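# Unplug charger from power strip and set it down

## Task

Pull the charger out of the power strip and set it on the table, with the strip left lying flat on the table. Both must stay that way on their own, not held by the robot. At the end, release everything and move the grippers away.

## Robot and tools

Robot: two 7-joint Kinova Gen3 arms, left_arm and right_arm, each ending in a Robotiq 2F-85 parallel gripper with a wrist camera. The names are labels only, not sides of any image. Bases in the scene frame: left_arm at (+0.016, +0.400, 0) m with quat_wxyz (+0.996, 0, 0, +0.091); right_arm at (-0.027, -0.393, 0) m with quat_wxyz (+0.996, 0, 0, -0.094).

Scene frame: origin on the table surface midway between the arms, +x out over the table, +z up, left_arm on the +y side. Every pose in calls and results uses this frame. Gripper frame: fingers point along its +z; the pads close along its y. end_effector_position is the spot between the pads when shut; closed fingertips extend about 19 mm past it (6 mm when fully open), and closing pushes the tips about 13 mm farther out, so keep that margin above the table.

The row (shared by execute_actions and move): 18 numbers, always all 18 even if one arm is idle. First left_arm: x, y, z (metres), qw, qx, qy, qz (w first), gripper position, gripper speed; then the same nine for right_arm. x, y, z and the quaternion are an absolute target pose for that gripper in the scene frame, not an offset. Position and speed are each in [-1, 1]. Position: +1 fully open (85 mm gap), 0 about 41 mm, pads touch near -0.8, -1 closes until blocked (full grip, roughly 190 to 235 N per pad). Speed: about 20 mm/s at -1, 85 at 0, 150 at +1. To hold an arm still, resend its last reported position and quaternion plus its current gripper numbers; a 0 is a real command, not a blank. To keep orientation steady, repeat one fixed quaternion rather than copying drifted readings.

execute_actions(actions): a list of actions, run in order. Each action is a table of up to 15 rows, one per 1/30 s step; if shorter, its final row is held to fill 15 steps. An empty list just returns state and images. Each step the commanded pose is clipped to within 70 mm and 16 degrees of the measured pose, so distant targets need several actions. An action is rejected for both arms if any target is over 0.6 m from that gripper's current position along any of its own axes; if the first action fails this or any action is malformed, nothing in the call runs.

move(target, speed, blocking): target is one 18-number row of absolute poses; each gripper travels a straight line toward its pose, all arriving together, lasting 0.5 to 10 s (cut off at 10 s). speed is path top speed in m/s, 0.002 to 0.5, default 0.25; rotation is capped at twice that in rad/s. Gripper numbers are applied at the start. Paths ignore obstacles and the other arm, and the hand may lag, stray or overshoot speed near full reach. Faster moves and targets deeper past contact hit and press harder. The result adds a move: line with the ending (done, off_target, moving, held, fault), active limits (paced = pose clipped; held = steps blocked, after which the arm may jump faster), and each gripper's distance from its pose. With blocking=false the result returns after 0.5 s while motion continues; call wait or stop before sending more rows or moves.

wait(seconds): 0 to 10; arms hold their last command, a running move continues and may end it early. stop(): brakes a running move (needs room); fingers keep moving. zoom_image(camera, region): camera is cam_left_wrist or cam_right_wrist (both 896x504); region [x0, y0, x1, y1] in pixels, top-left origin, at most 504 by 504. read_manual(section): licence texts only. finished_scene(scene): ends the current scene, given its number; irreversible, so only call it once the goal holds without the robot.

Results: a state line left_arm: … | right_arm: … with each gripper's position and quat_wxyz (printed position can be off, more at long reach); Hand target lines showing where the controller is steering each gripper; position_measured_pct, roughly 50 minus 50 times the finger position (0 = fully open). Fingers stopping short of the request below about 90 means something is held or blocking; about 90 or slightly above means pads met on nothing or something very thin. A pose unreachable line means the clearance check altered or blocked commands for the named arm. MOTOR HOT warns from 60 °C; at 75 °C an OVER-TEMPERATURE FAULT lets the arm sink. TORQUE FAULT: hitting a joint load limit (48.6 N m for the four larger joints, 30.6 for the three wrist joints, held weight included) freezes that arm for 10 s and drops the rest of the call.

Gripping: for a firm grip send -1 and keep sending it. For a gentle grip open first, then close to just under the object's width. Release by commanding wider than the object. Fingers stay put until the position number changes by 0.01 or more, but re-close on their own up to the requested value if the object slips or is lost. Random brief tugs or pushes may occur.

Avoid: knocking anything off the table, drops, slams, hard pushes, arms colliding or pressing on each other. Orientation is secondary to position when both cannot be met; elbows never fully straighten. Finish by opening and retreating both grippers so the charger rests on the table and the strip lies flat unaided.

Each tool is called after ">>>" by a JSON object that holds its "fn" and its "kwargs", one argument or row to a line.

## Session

>>> {"fn": "execute_actions", "kwargs": {
  "actions": []
}}

Scene clock: 0.00 s.
left_arm: end_effector_position=(+0.0625, +0.5986, +0.2561) position_measured_pct=0.0 end_effector_quat_wxyz=(+0.374, +0.710, -0.441, +0.401) | right_arm: end_effector_position=(+0.6785, -0.6591, +0.3828) position_measured_pct=0.0 end_effector_quat_wxyz=(+0.646, +0.594, +0.318, +0.360)
Joint positions: left_arm=[-1.4    0.68  -0.152  1.725  0.171  1.908  1.788] | right_arm=[ 0.685  1.092 -1.264  1.79  -0.257 -1.381  1.157]
Joint velocities: left_arm=[ 0.001  0.     0.001 -0.     0.     0.001 -0.   ] | right_arm=[ 0.    -0.     0.001 -0.001 -0.     0.     0.   ]
Motor temperatures (°C, as the motors report them): left_arm=[38 34 33 34 36 42 40] | right_arm=[33 35 30 34 37 37 47]
Hand target (left_arm): +0.063, +0.599, +0.256; +0.374, +0.710, -0.441, +0.401
Hand target (right_arm): +0.679, -0.659, +0.383; +0.646, +0.594, +0.318, +0.360

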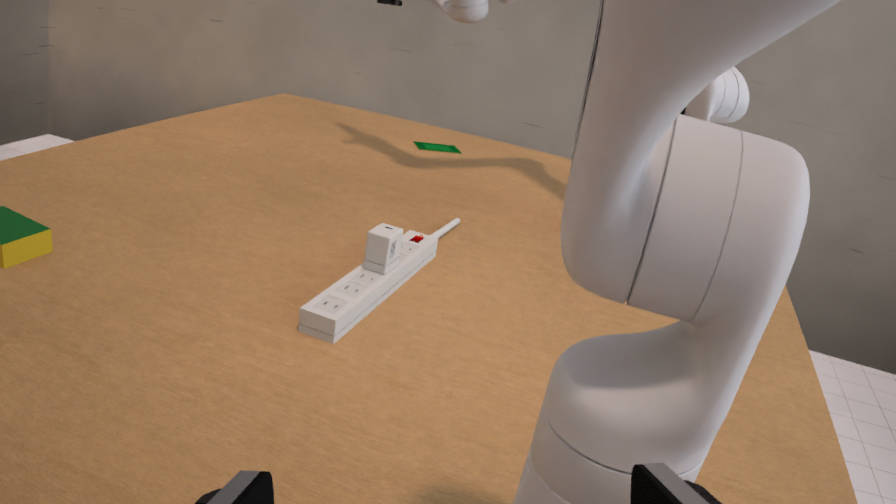

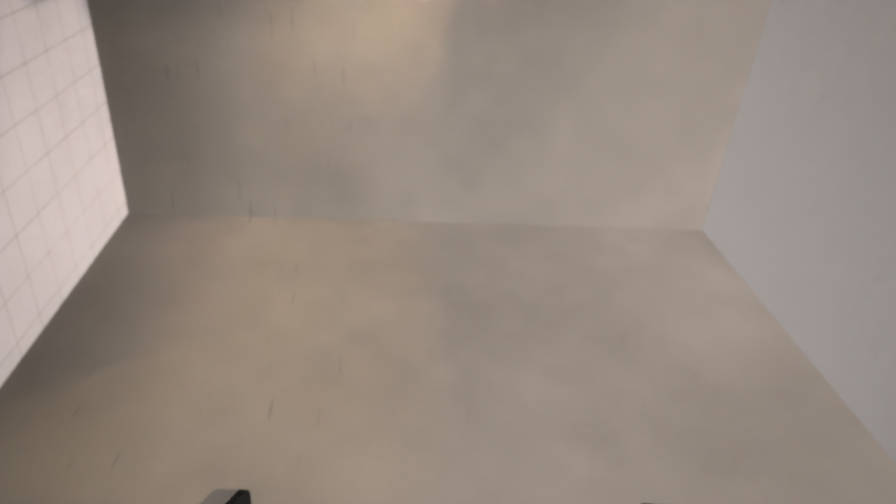

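>>> {"fn": "move", "kwargs": {
  "target": [0.3,0.3,0.25,0.258,0.664,-0.664,0.242,1,0,0.5,-0.4,0.3,0,1,0,0,1,0],
  "speed": 0.3
}}

>>> {"fn": "move", "kwargs": {
  "target": [0.3,0.22,0.2,0.242,0.664,-0.664,0.242,1,0,0.3,-0.02,0.25,0,0.707,-0.707,0,1,0],
  "speed": 0.3
}}

Scene clock: 3.77 s.
left_arm: end_effector_position=(+0.3004, +0.2999, +0.2504) position_measured_pct=0.0 end_effector_quat_wxyz=(-0.256, -0.662, +0.661, -0.243) | right_arm: end_effector_position=(+0.4998, -0.4018, +0.3002) position_measured_pct=0.0 end_effector_quat_wxyz=(+0.002, +1.000, -0.002, -0.000)
Joint positions: left_arm=[-0.52   0.19   0.319  2.144  0.637  1.221  2.414] | right_arm=[ 0.343  1.097 -1.908  1.123 -1.894 -2.055  0.813]
Joint velocities: left_arm=[ 0.005  0.003  0.012  0.001 -0.001 -0.002  0.002] | right_arm=[ 0.002  0.004  0.002  0.    -0.001  0.001 -0.001]
Motor temperatures (°C, as the motors report them): left_arm=[38 34 33 34 36 42 40] | right_arm=[33 35 30 34 38 37 47]
Hand target (left_arm): +0.300, +0.300, +0.250; +0.256, +0.662, -0.661, +0.243
Hand target (right_arm): +0.500, -0.402, +0.300; +0.002, +1.000, -0.002, -0.000
Off the commanded pose (left_arm): 0.001 m, 0 deg.
Off the commanded pose (right_arm): 0.002 m, 0 deg.
move: done

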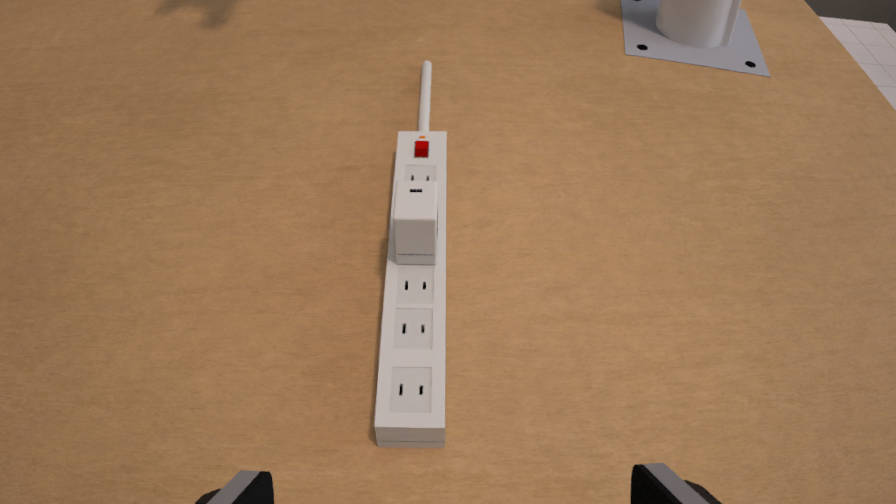

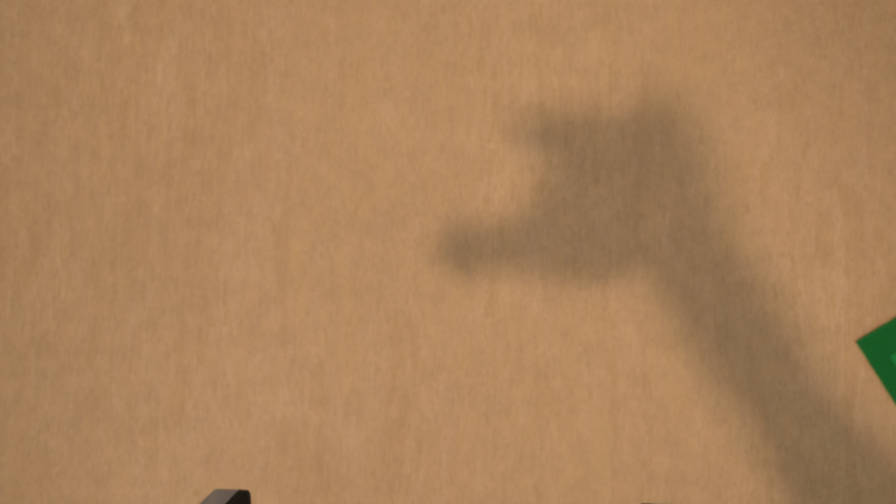

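Scene clock: 6.77 s.
left_arm: end_effector_position=(+0.3000, +0.2200, +0.2001) position_measured_pct=0.0 end_effector_quat_wxyz=(-0.242, -0.664, +0.664, -0.242) | right_arm: end_effector_position=(+0.3001, -0.0208, +0.2498) position_measured_pct=0.0 end_effector_quat_wxyz=(-0.000, +0.707, -0.707, +0.001)
Joint positions: left_arm=[-0.33   0.257  0.426  2.289  0.809  0.878  2.433] | right_arm=[-0.4    0.907 -1.523  1.369 -2.23  -1.658 -1.595]
Joint velocities: left_arm=[-0.001  0.001  0.001 -0.002  0.001  0.001  0.001] | right_arm=[-0.011 -0.001 -0.001 -0.     0.    -0.001 -0.001]
Motor temperatures (°C, as the motors report them): left_arm=[38 34 33 34 36 42 40] | right_arm=[33 35 30 34 38 37 47]
Hand target (left_arm): +0.300, +0.220, +0.200; +0.242, +0.664, -0.664, +0.242
Hand target (right_arm): +0.300, -0.020, +0.250; -0.000, +0.707, -0.707, +0.001
Off the commanded pose (left_arm): 0.000 m, 0 deg.
Off the commanded pose (right_arm): 0.001 m, 0 deg.
move: done

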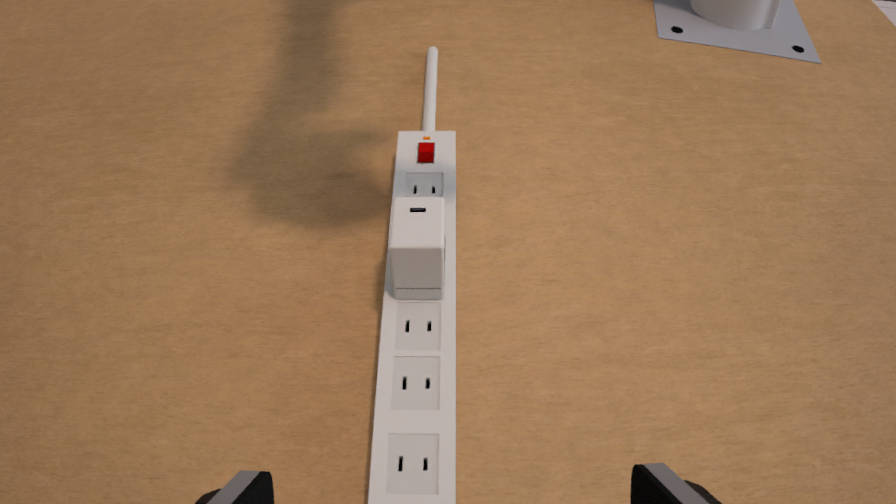

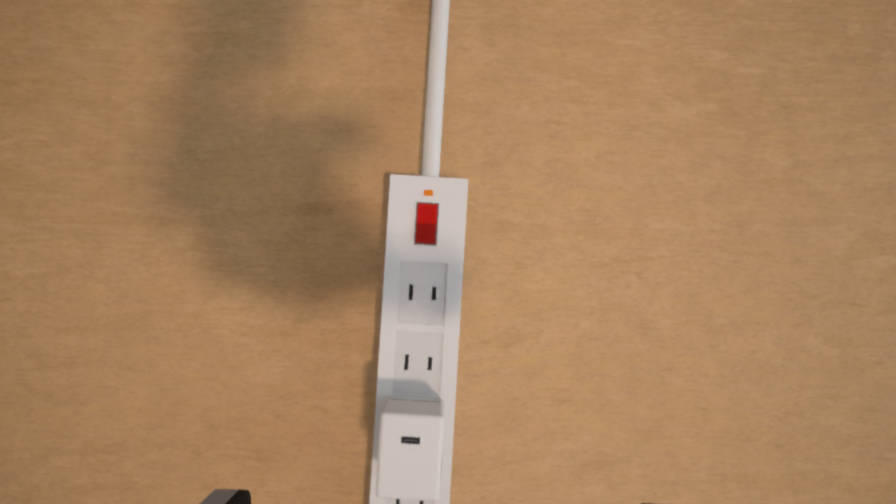

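>>> {"fn": "move", "kwargs": {
  "target": [0.323,0.13,0.06,0.249,0.644,-0.684,0.234,1,0,0.316,0.012,0.12,0,0.685,-0.728,0,1,0],
  "speed": 0.2
}}

Scene clock: 8.20 s.
left_arm: end_effector_position=(+0.3232, +0.1299, +0.0605) position_measured_pct=0.0 end_effector_quat_wxyz=(-0.249, -0.644, +0.684, -0.234) | right_arm: end_effector_position=(+0.3155, +0.0119, +0.1200) position_measured_pct=0.0 end_effector_quat_wxyz=(-0.000, +0.686, -0.728, -0.000)
Joint positions: left_arm=[-0.094  0.797  0.589  2.281  1.277  0.3    1.973] | right_arm=[-0.474  1.098 -1.381  1.442 -2.067 -1.462 -1.715]
Joint velocities: left_arm=[-0.002  0.008 -0.003  0.     0.004  0.002 -0.004] | right_arm=[-0.    -0.001 -0.    -0.002  0.     0.     0.001]
Motor temperatures (°C, as the motors report them): left_arm=[38 34 33 34 36 42 40] | right_arm=[33 35 30 34 38 37 47]
Hand target (left_arm): +0.323, +0.130, +0.060; +0.249, +0.644, -0.684, +0.234
Hand target (right_arm): +0.315, +0.012, +0.120; -0.000, +0.686, -0.728, -0.000
Off the commanded pose (left_arm): 0.001 m, 0 deg.
Off the commanded pose (right_arm): 0.001 m, 0 deg.
move: done

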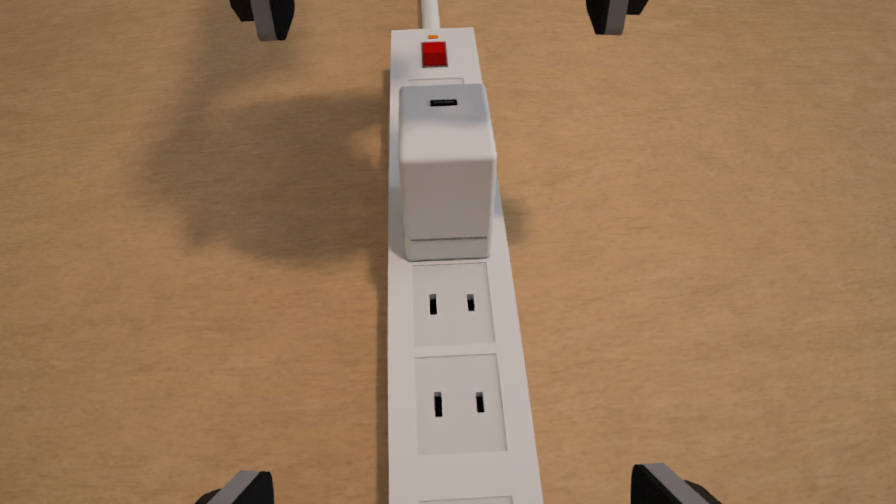

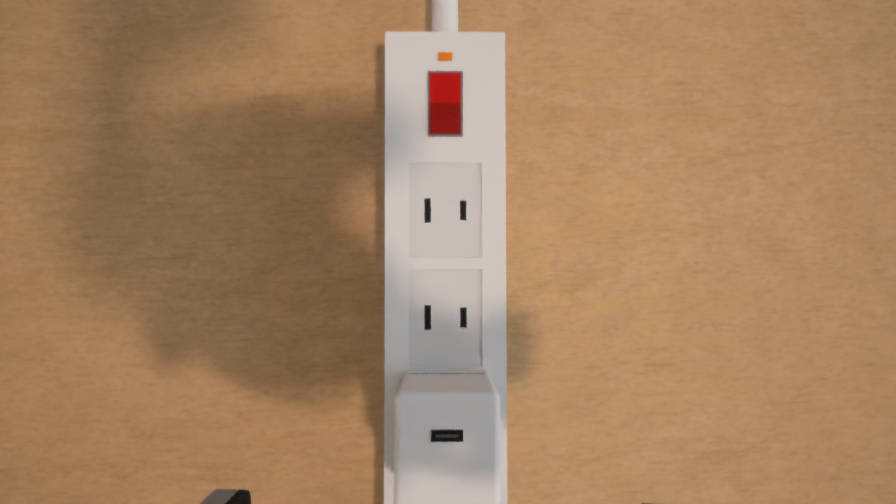

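>>> {"fn": "move", "kwargs": {
  "target": [0.319,0.10,0.025,0.249,0.644,-0.684,0.234,0.4,0,0.3155,0.016,0.058,0,0.685,-0.728,0,0.3,0],
  "speed": 0.07
}}

>>> {"fn": "move", "kwargs": {
  "target": [0.317,0.069,0.022,0.249,0.644,-0.684,0.234,0.4,0,0.3155,0.016,0.058,0,0.685,-0.728,0,0.1,0],
  "speed": 0.05
}}

Scene clock: 9.47 s.
left_arm: end_effector_position=(+0.3195, +0.1006, +0.0250) position_measured_pct=29.8 end_effector_quat_wxyz=(-0.249, -0.645, +0.684, -0.234) | right_arm: end_effector_position=(+0.3153, +0.0160, +0.0582) position_measured_pct=34.9 end_effector_quat_wxyz=(-0.000, +0.685, -0.728, -0.000)
Joint positions: left_arm=[-0.     0.918  0.583  2.266  1.75   0.243  1.516] | right_arm=[-0.49   1.186 -1.32   1.485 -1.984 -1.372 -1.757]
Joint velocities: left_arm=[ 0.027 -0.007 -0.038  0.012  0.072  0.035 -0.069] | right_arm=[-0.001  0.001  0.     0.001 -0.001  0.002  0.   ]
Motor temperatures (°C, as the motors report them): left_arm=[38 34 33 34 36 42 40] | right_arm=[33 35 30 34 38 37 47]
Hand target (left_arm): +0.319, +0.100, +0.025; +0.249, +0.644, -0.684, +0.234
Hand target (right_arm): +0.315, +0.016, +0.058; -0.000, +0.685, -0.728, -0.000
Off the commanded pose (left_arm): 0.001 m, 0 deg.
Off the commanded pose (right_arm): 0.000 m, 0 deg.
move: done

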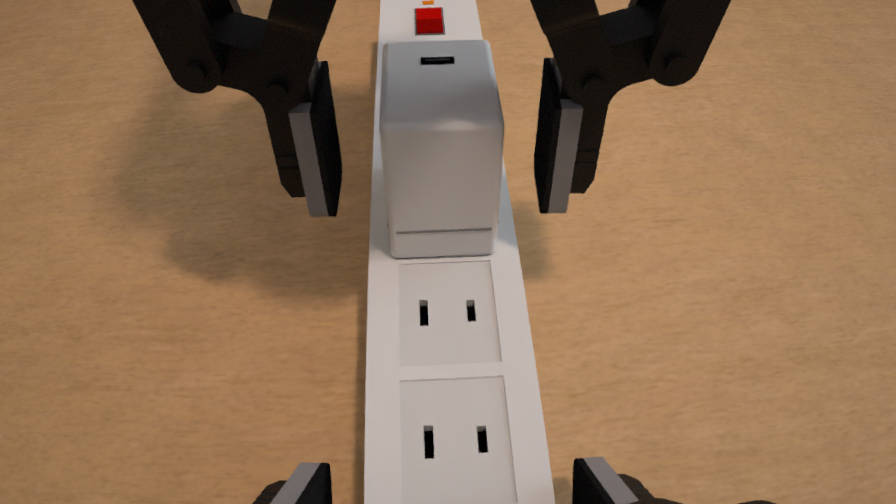

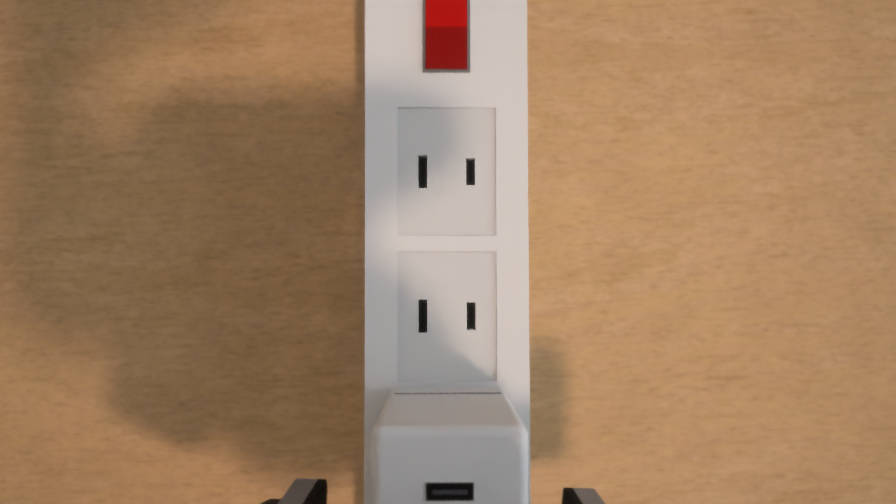

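Scene clock: 10.37 s.
left_arm: end_effector_position=(+0.3172, +0.0692, +0.0220) position_measured_pct=29.8 end_effector_quat_wxyz=(-0.249, -0.645, +0.684, -0.234) | right_arm: end_effector_position=(+0.3155, +0.0160, +0.0580) position_measured_pct=45.2 end_effector_quat_wxyz=(-0.000, +0.685, -0.728, +0.000)
Joint positions: left_arm=[0.121 0.914 0.541 2.237 1.879 0.275 1.469] | right_arm=[-0.491  1.186 -1.319  1.484 -1.984 -1.372 -1.757]
Joint velocities: left_arm=[ 0.008  0.     0.002 -0.     0.004 -0.001 -0.004] | right_arm=[-0.     0.     0.001 -0.001 -0.    -0.001 -0.003]
Motor temperatures (°C, as the motors report them): left_arm=[38 34 33 34 36 42 40] | right_arm=[33 35 30 34 38 37 47]
Hand target (left_arm): +0.317, +0.069, +0.022; +0.249, +0.644, -0.684, +0.234
Hand target (right_arm): +0.315, +0.016, +0.058; +0.000, +0.685, -0.728, +0.000
Off the commanded pose (left_arm): 0.000 m, 0 deg.
Off the commanded pose (right_arm): 0.000 m, 0 deg.
move: done

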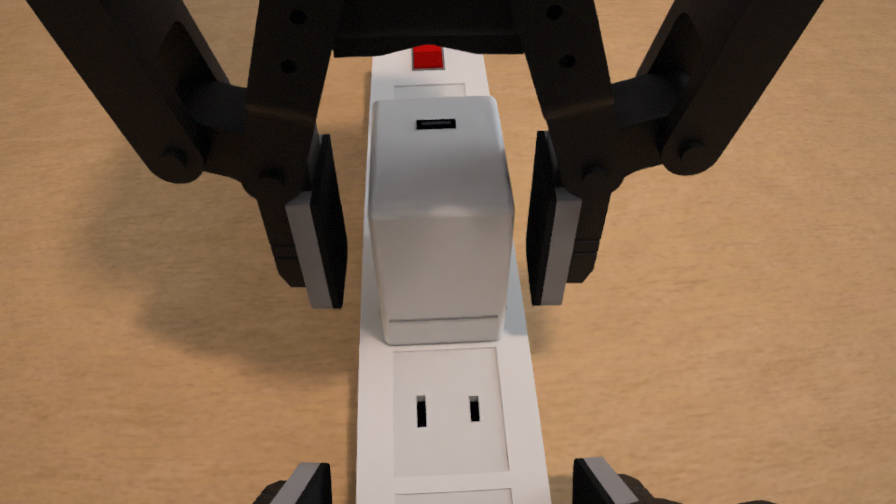

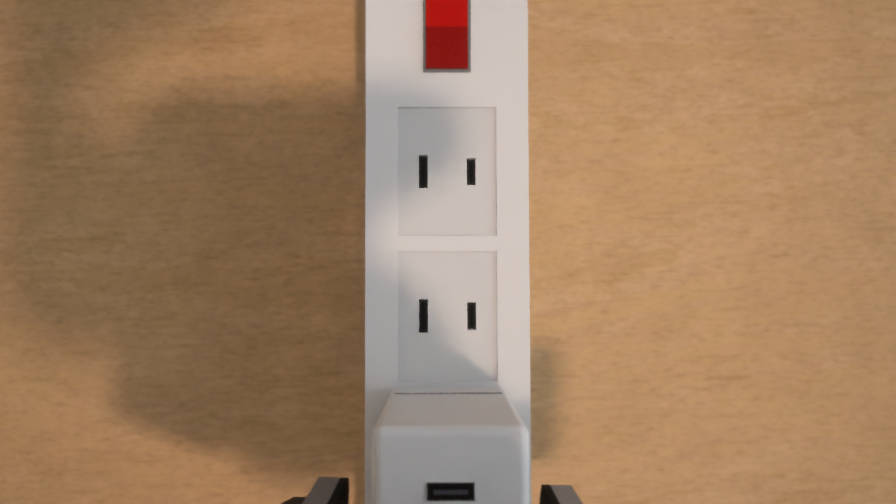

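>>> {"fn": "move", "kwargs": {
  "target": [0.317,0.069,0.022,0.249,0.644,-0.684,0.234,-1,-0.3,0.3147,0.016,0.058,0,0.685,-0.728,0,-1,-0.5],
  "speed": 0.05
}}

>>> {"fn": "move", "kwargs": {
  "target": [0.317,0.069,0.020,0.249,0.644,-0.684,0.234,-1,-0.3,0.3147,0.016,0.078,0,0.685,-0.728,0,-1,-0.5],
  "speed": 0.015
}}

Scene clock: 11.13 s.
left_arm: end_effector_position=(+0.3175, +0.0692, +0.0226) position_measured_pct=50.0 end_effector_quat_wxyz=(-0.249, -0.644, +0.684, -0.235) | right_arm: end_effector_position=(+0.3146, +0.0159, +0.0584) position_measured_pct=62.3 end_effector_quat_wxyz=(-0.000, +0.686, -0.728, +0.000)
Joint positions: left_arm=[0.122 0.912 0.541 2.237 1.879 0.275 1.469] | right_arm=[-0.491  1.185 -1.32   1.486 -1.984 -1.372 -1.759]
Joint velocities: left_arm=[-0.001  0.    -0.    -0.     0.     0.001  0.001] | right_arm=[-0.     0.001  0.     0.001  0.     0.    -0.003]
Motor temperatures (°C, as the motors report them): left_arm=[38 34 33 34 36 42 40] | right_arm=[33 35 30 34 38 37 47]
Hand target (left_arm): +0.317, +0.069, +0.022; +0.249, +0.644, -0.684, +0.234
Hand target (right_arm): +0.315, +0.016, +0.058; -0.000, +0.685, -0.728, -0.000
Off the commanded pose (left_arm): 0.001 m, 0 deg.
Off the commanded pose (right_arm): 0.000 m, 0 deg.
move: done

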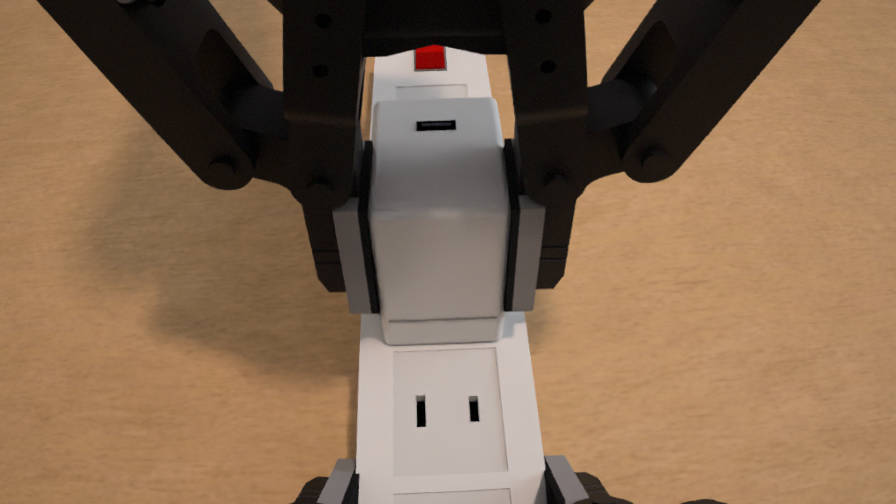

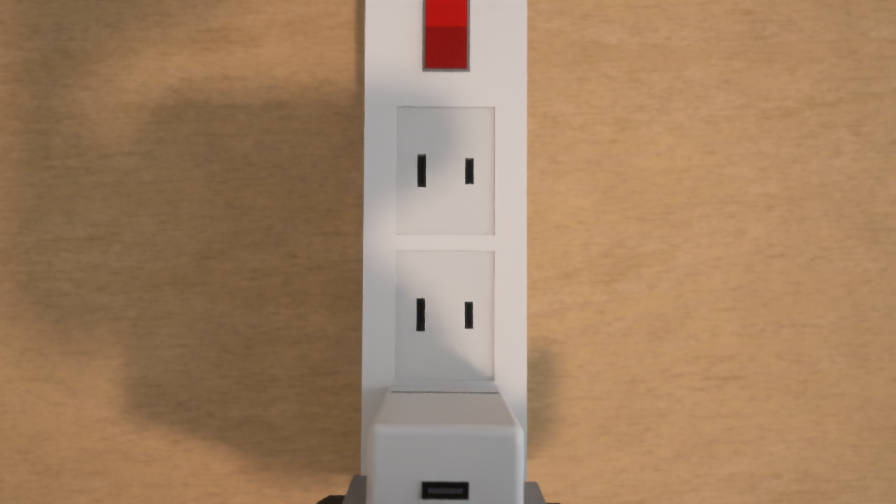

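Scene clock: 12.67 s.
left_arm: end_effector_position=(+0.3173, +0.0678, +0.0224) position_measured_pct=50.0 end_effector_quat_wxyz=(-0.249, -0.643, +0.684, -0.237) | right_arm: end_effector_position=(+0.3148, +0.0160, +0.0779) position_measured_pct=62.3 end_effector_quat_wxyz=(+0.000, +0.685, -0.728, +0.000)
Joint positions: left_arm=[0.132 0.911 0.528 2.237 1.881 0.29  1.467] | right_arm=[-0.488  1.158 -1.339  1.471 -2.012 -1.401 -1.746]
Joint velocities: left_arm=[ 0.004 -0.002 -0.005 -0.001 -0.004  0.003  0.006] | right_arm=[-0.    -0.    -0.     0.001  0.    -0.    -0.   ]
Motor temperatures (°C, as the motors report them): left_arm=[38 34 33 34 36 42 40] | right_arm=[33 36 30 34 38 37 47]
Hand target (left_arm): +0.317, +0.069, +0.020; +0.249, +0.644, -0.684, +0.234
Hand target (right_arm): +0.315, +0.016, +0.078; +0.000, +0.685, -0.728, +0.000
Off the commanded pose (left_arm): 0.003 m, 0 deg.
Off the commanded pose (right_arm): 0.000 m, 0 deg.
move: done

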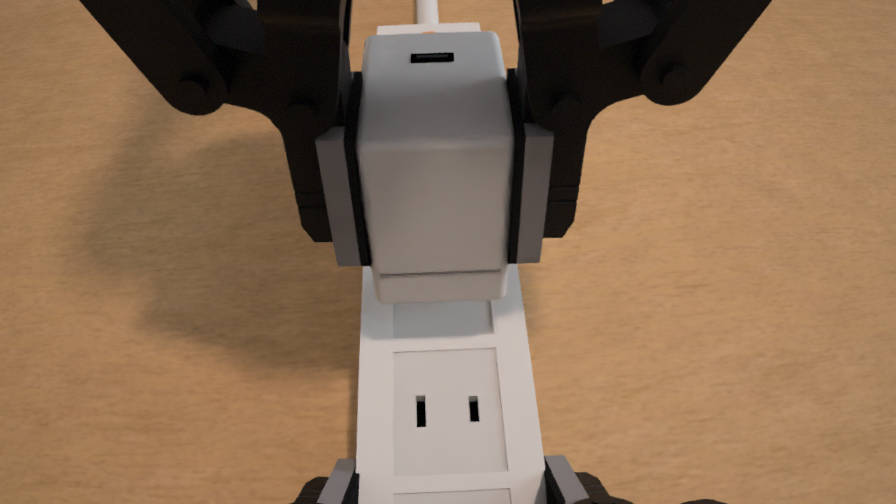

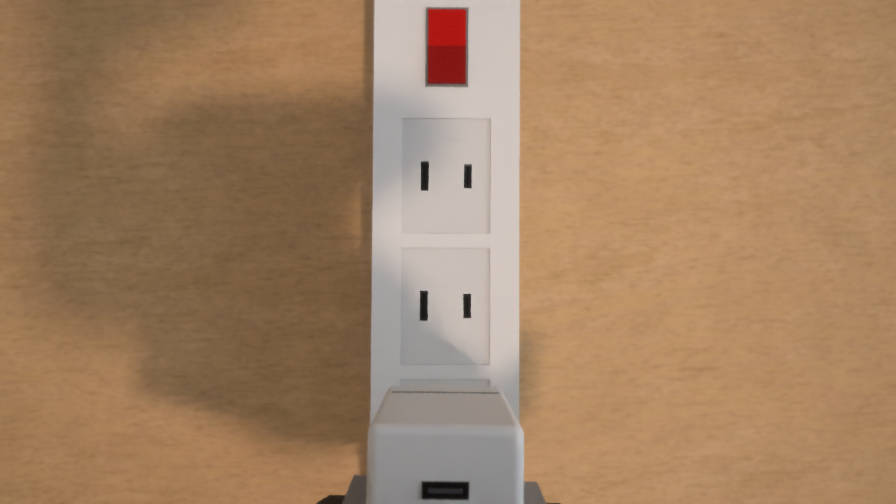

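>>> {"fn": "move", "kwargs": {
  "target": [0.317,0.069,0.023,0.249,0.644,-0.684,0.234,0.5,0,0.3147,0.016,0.12,0,0.685,-0.728,0,-1,-0.5],
  "speed": 0.08
}}

>>> {"fn": "move", "kwargs": {
  "target": [0.325,0.2,0.14,0.249,0.644,-0.684,0.234,1,0,0.42,-0.1,0.17,0,1,0,0,-1,-0.5],
  "speed": 0.4
}}

>>> {"fn": "move", "kwargs": {
  "target": [0.325,0.27,0.2,0.249,0.644,-0.684,0.234,1,0,0.62,-0.1,0.09,-0.158,0.766,0.205,0.588,-1,-0.5],
  "speed": 0.25
}}

Scene clock: 13.60 s.
left_arm: end_effector_position=(+0.3170, +0.0690, +0.0230) position_measured_pct=25.0 end_effector_quat_wxyz=(-0.249, -0.644, +0.684, -0.234) | right_arm: end_effector_position=(+0.3148, +0.0160, +0.1198) position_measured_pct=62.3 end_effector_quat_wxyz=(+0.000, +0.685, -0.728, +0.000)
Joint positions: left_arm=[0.124 0.91  0.538 2.237 1.869 0.277 1.482] | right_arm=[-0.485  1.1   -1.378  1.431 -2.066 -1.465 -1.716]
Joint velocities: left_arm=[-0.001  0.    -0.     0.001 -0.001  0.     0.   ] | right_arm=[ 0.001 -0.003 -0.001 -0.001  0.001 -0.    -0.002]
Motor temperatures (°C, as the motors report them): left_arm=[38 34 33 34 36 42 40] | right_arm=[33 36 30 34 38 37 47]
Hand target (left_arm): +0.317, +0.069, +0.023; +0.249, +0.644, -0.684, +0.234
Hand target (right_arm): +0.315, +0.016, +0.120; +0.000, +0.685, -0.728, +0.000
Off the commanded pose (left_arm): 0.000 m, 0 deg.
Off the commanded pose (right_arm): 0.000 m, 0 deg.
move: done

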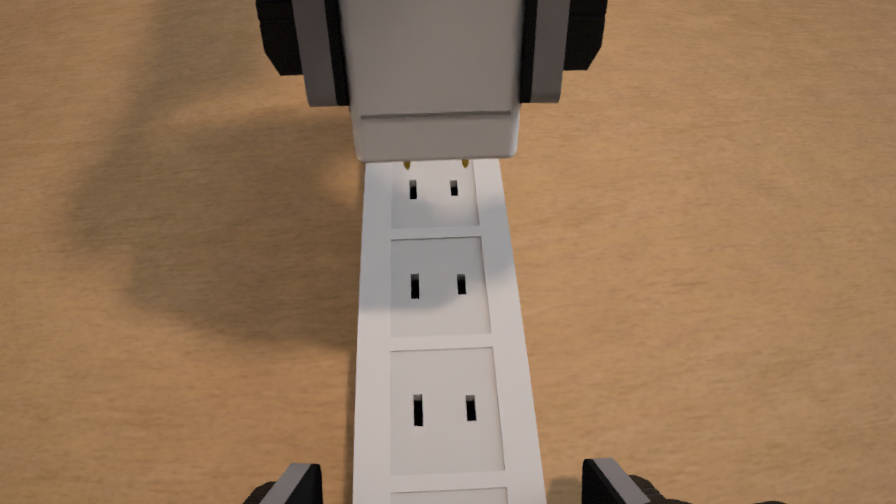

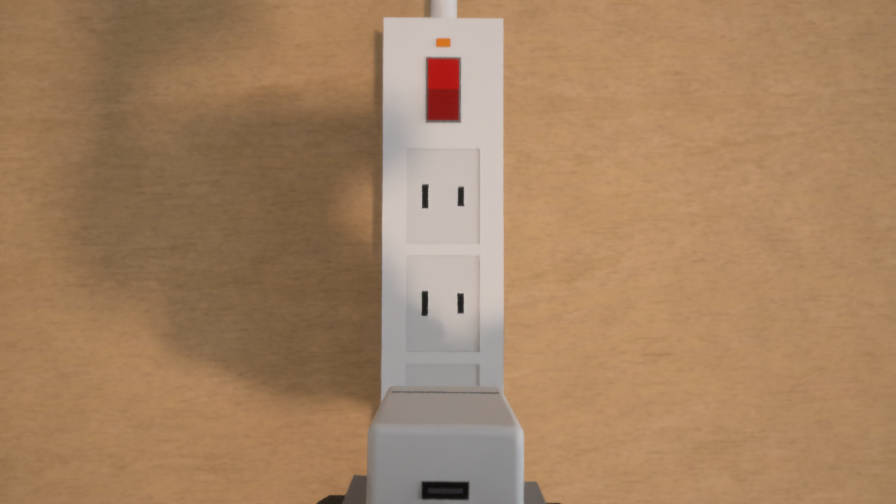

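Scene clock: 16.03 s.
left_arm: end_effector_position=(+0.3252, +0.1999, +0.1397) position_measured_pct=0.0 end_effector_quat_wxyz=(-0.249, -0.644, +0.684, -0.234) | right_arm: end_effector_position=(+0.4202, -0.0995, +0.1702) position_measured_pct=62.3 end_effector_quat_wxyz=(-0.000, +1.000, -0.000, +0.000)
Joint positions: left_arm=[-0.241  0.5    0.463  2.254  0.841  0.668  2.343] | right_arm=[-0.183  1.173 -1.641  1.358 -1.948 -1.716  0.175]
Joint velocities: left_arm=[-0.003 -0.005 -0.001 -0.001  0.    -0.001 -0.   ] | right_arm=[ 0.002  0.001  0.001 -0.    -0.001  0.001  0.001]
Motor temperatures (°C, as the motors report them): left_arm=[38 34 33 34 36 42 40] | right_arm=[33 36 30 34 38 37 47]
Hand target (left_arm): +0.325, +0.200, +0.140; +0.248, +0.644, -0.684, +0.234
Hand target (right_arm): +0.420, -0.100, +0.170; -0.000, +1.000, -0.000, +0.000
Off the commanded pose (left_arm): 0.000 m, 0 deg.
Off the commanded pose (right_arm): 0.001 m, 0 deg.
move: done

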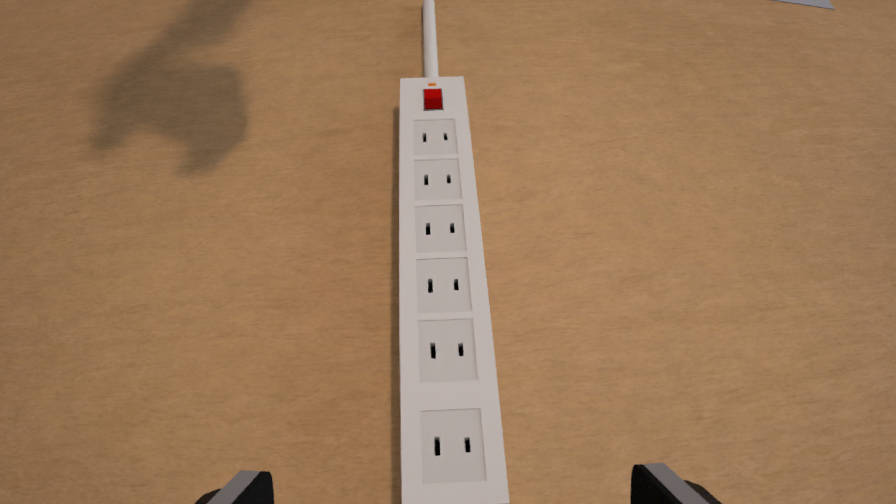

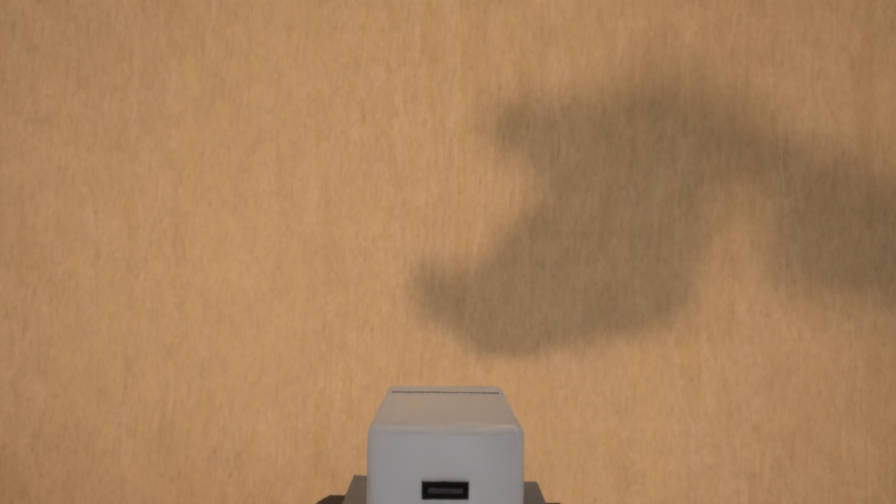

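Scene clock: 19.20 s.
left_arm: end_effector_position=(+0.3249, +0.2700, +0.1999) position_measured_pct=0.0 end_effector_quat_wxyz=(-0.249, -0.644, +0.684, -0.234) | right_arm: end_effector_position=(+0.6187, -0.0981, +0.0918) position_measured_pct=62.3 end_effector_quat_wxyz=(-0.160, +0.766, +0.205, +0.589)
Joint positions: left_arm=[-0.408  0.337  0.382  2.16   0.662  0.996  2.404] | right_arm=[ 0.173  1.638 -1.299  1.908 -0.006 -1.014 -0.12 ]
Joint velocities: left_arm=[-0.    -0.001  0.    -0.001 -0.    -0.    -0.   ] | right_arm=[ 0.003  0.009  0.008 -0.004  0.     0.001 -0.009]
Motor temperatures (°C, as the motors report them): left_arm=[38 34 33 34 36 42 40] | right_arm=[33 36 30 34 38 37 47]
Hand target (left_arm): +0.325, +0.270, +0.200; +0.249, +0.644, -0.684, +0.234
Hand target (right_arm): +0.619, -0.098, +0.091; -0.160, +0.766, +0.204, +0.588
Off the commanded pose (left_arm): 0.000 m, 0 deg.
Off the commanded pose (right_arm): 0.003 m, 0 deg.
move: done

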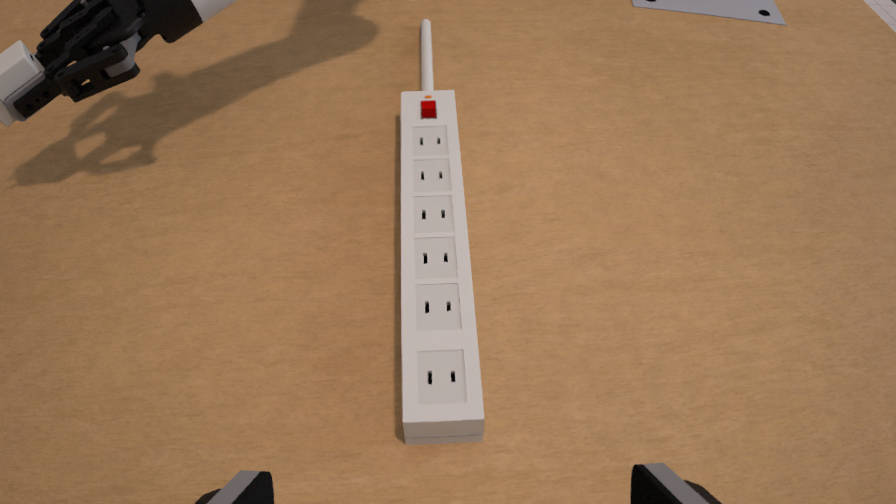

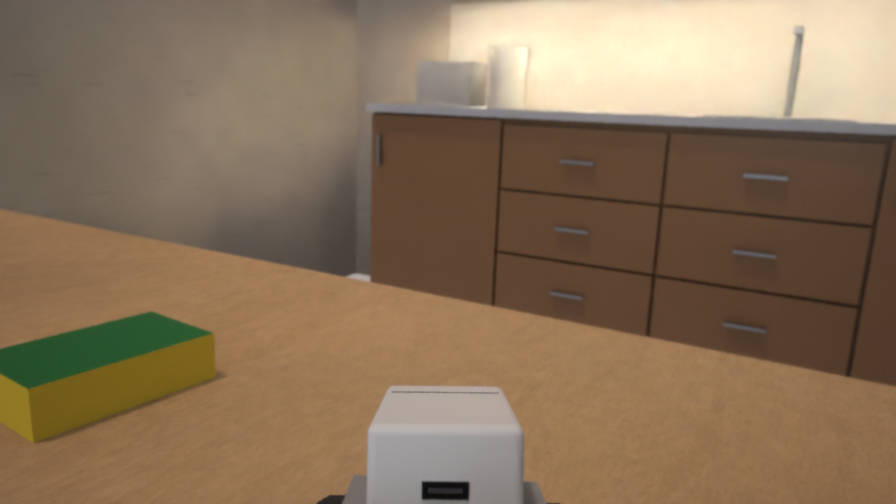

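Calibration differs in this configuration; descend carefully.

>>> {"fn": "move", "kwargs": {
  "target": [0.325,0.27,0.2,0.249,0.644,-0.684,0.234,1,0,0.62,-0.1,0.036,-0.158,0.766,0.205,0.588,-1,-0.5],
  "speed": 0.06
}}

>>> {"fn": "move", "kwargs": {
  "target": [0.325,0.27,0.2,0.249,0.644,-0.684,0.234,1,0,0.62,-0.1,0.02,-0.158,0.766,0.205,0.588,-1,-0.5],
  "speed": 0.012
}}

Scene clock: 20.50 s.
left_arm: end_effector_position=(+0.3250, +0.2700, +0.2000) position_measured_pct=0.0 end_effector_quat_wxyz=(-0.249, -0.644, +0.684, -0.234) | right_arm: end_effector_position=(+0.6200, -0.0999, +0.0364) position_measured_pct=62.3 end_effector_quat_wxyz=(-0.158, +0.766, +0.205, +0.588)
Joint positions: left_arm=[-0.408  0.337  0.382  2.16   0.663  0.997  2.404] | right_arm=[ 0.176  1.753 -1.246  1.845  0.125 -0.986 -0.139]
Joint velocities: left_arm=[-0.    -0.     0.     0.     0.     0.001 -0.001] | right_arm=[ 0.     0.002  0.002 -0.001 -0.    -0.    -0.003]
Motor temperatures (°C, as the motors report them): left_arm=[38 34 33 34 36 42 40] | right_arm=[33 36 30 34 38 37 47]
Hand target (left_arm): +0.325, +0.270, +0.200; +0.249, +0.644, -0.684, +0.234
Hand target (right_arm): +0.620, -0.100, +0.036; -0.158, +0.766, +0.205, +0.588
Off the commanded pose (left_arm): 0.000 m, 0 deg.
Off the commanded pose (right_arm): 0.000 m, 0 deg.
move: done

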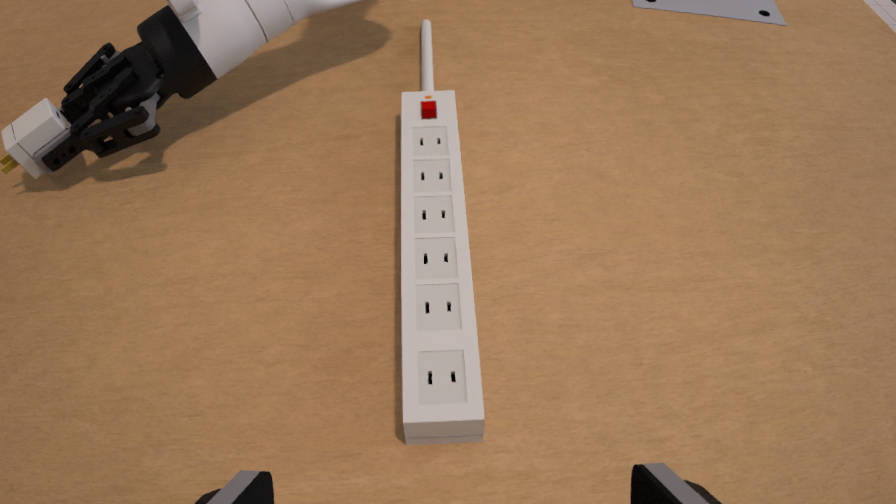

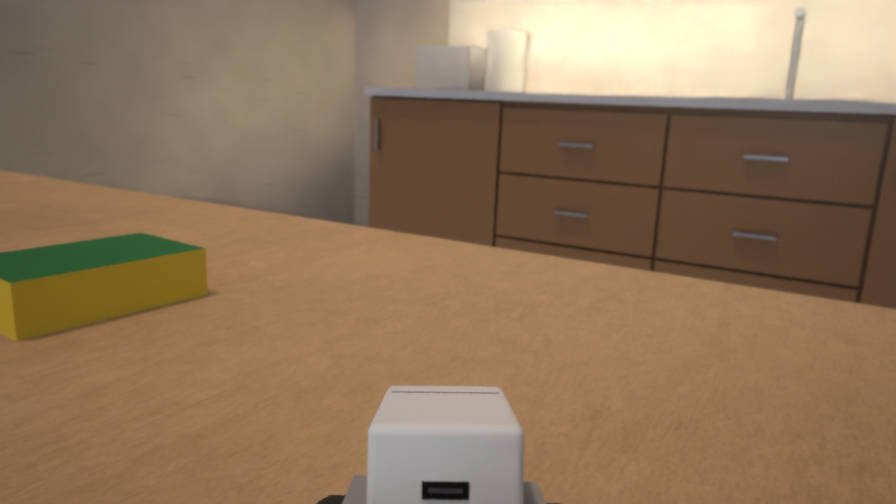

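Scene clock: 22.10 s.
left_arm: end_effector_position=(+0.3250, +0.2700, +0.2000) position_measured_pct=0.0 end_effector_quat_wxyz=(-0.249, -0.644, +0.684, -0.234) | right_arm: end_effector_position=(+0.6200, -0.1000, +0.0201) position_measured_pct=62.3 end_effector_quat_wxyz=(-0.158, +0.766, +0.205, +0.588)
Joint positions: left_arm=[-0.408  0.337  0.382  2.16   0.663  0.997  2.404] | right_arm=[ 0.176  1.787 -1.232  1.823  0.164 -0.975 -0.147]
Joint velocities: left_arm=[ 0.001 -0.    -0.001  0.001 -0.     0.001 -0.   ] | right_arm=[ 0.    -0.001 -0.    -0.001 -0.     0.    -0.003]
Motor temperatures (°C, as the motors report them): left_arm=[38 34 33 35 36 42 40] | right_arm=[33 36 30 34 38 37 47]
Hand target (left_arm): +0.325, +0.270, +0.200; +0.249, +0.644, -0.684, +0.234
Hand target (right_arm): +0.620, -0.100, +0.020; -0.158, +0.766, +0.205, +0.588
Off the commanded pose (left_arm): 0.000 m, 0 deg.
Off the commanded pose (right_arm): 0.000 m, 0 deg.
move: done

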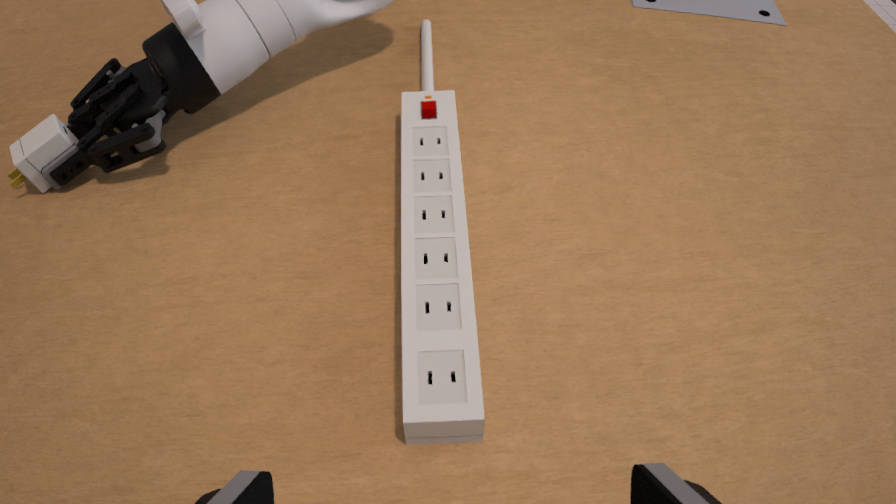

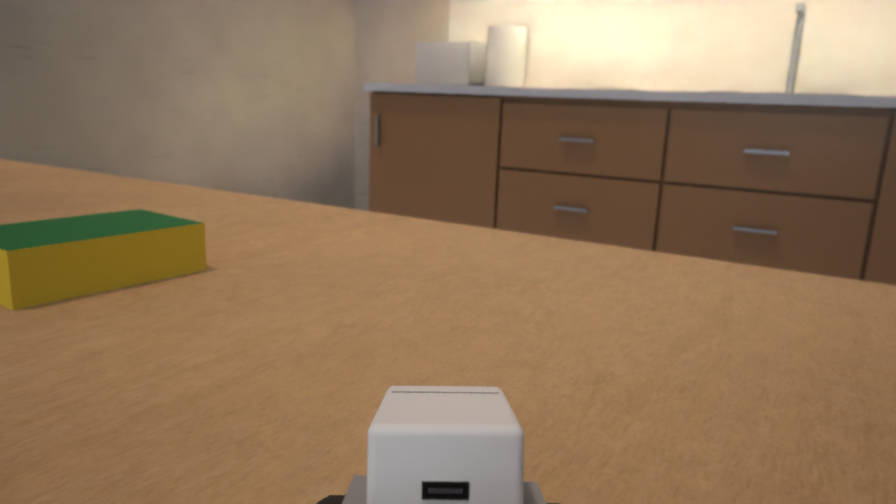

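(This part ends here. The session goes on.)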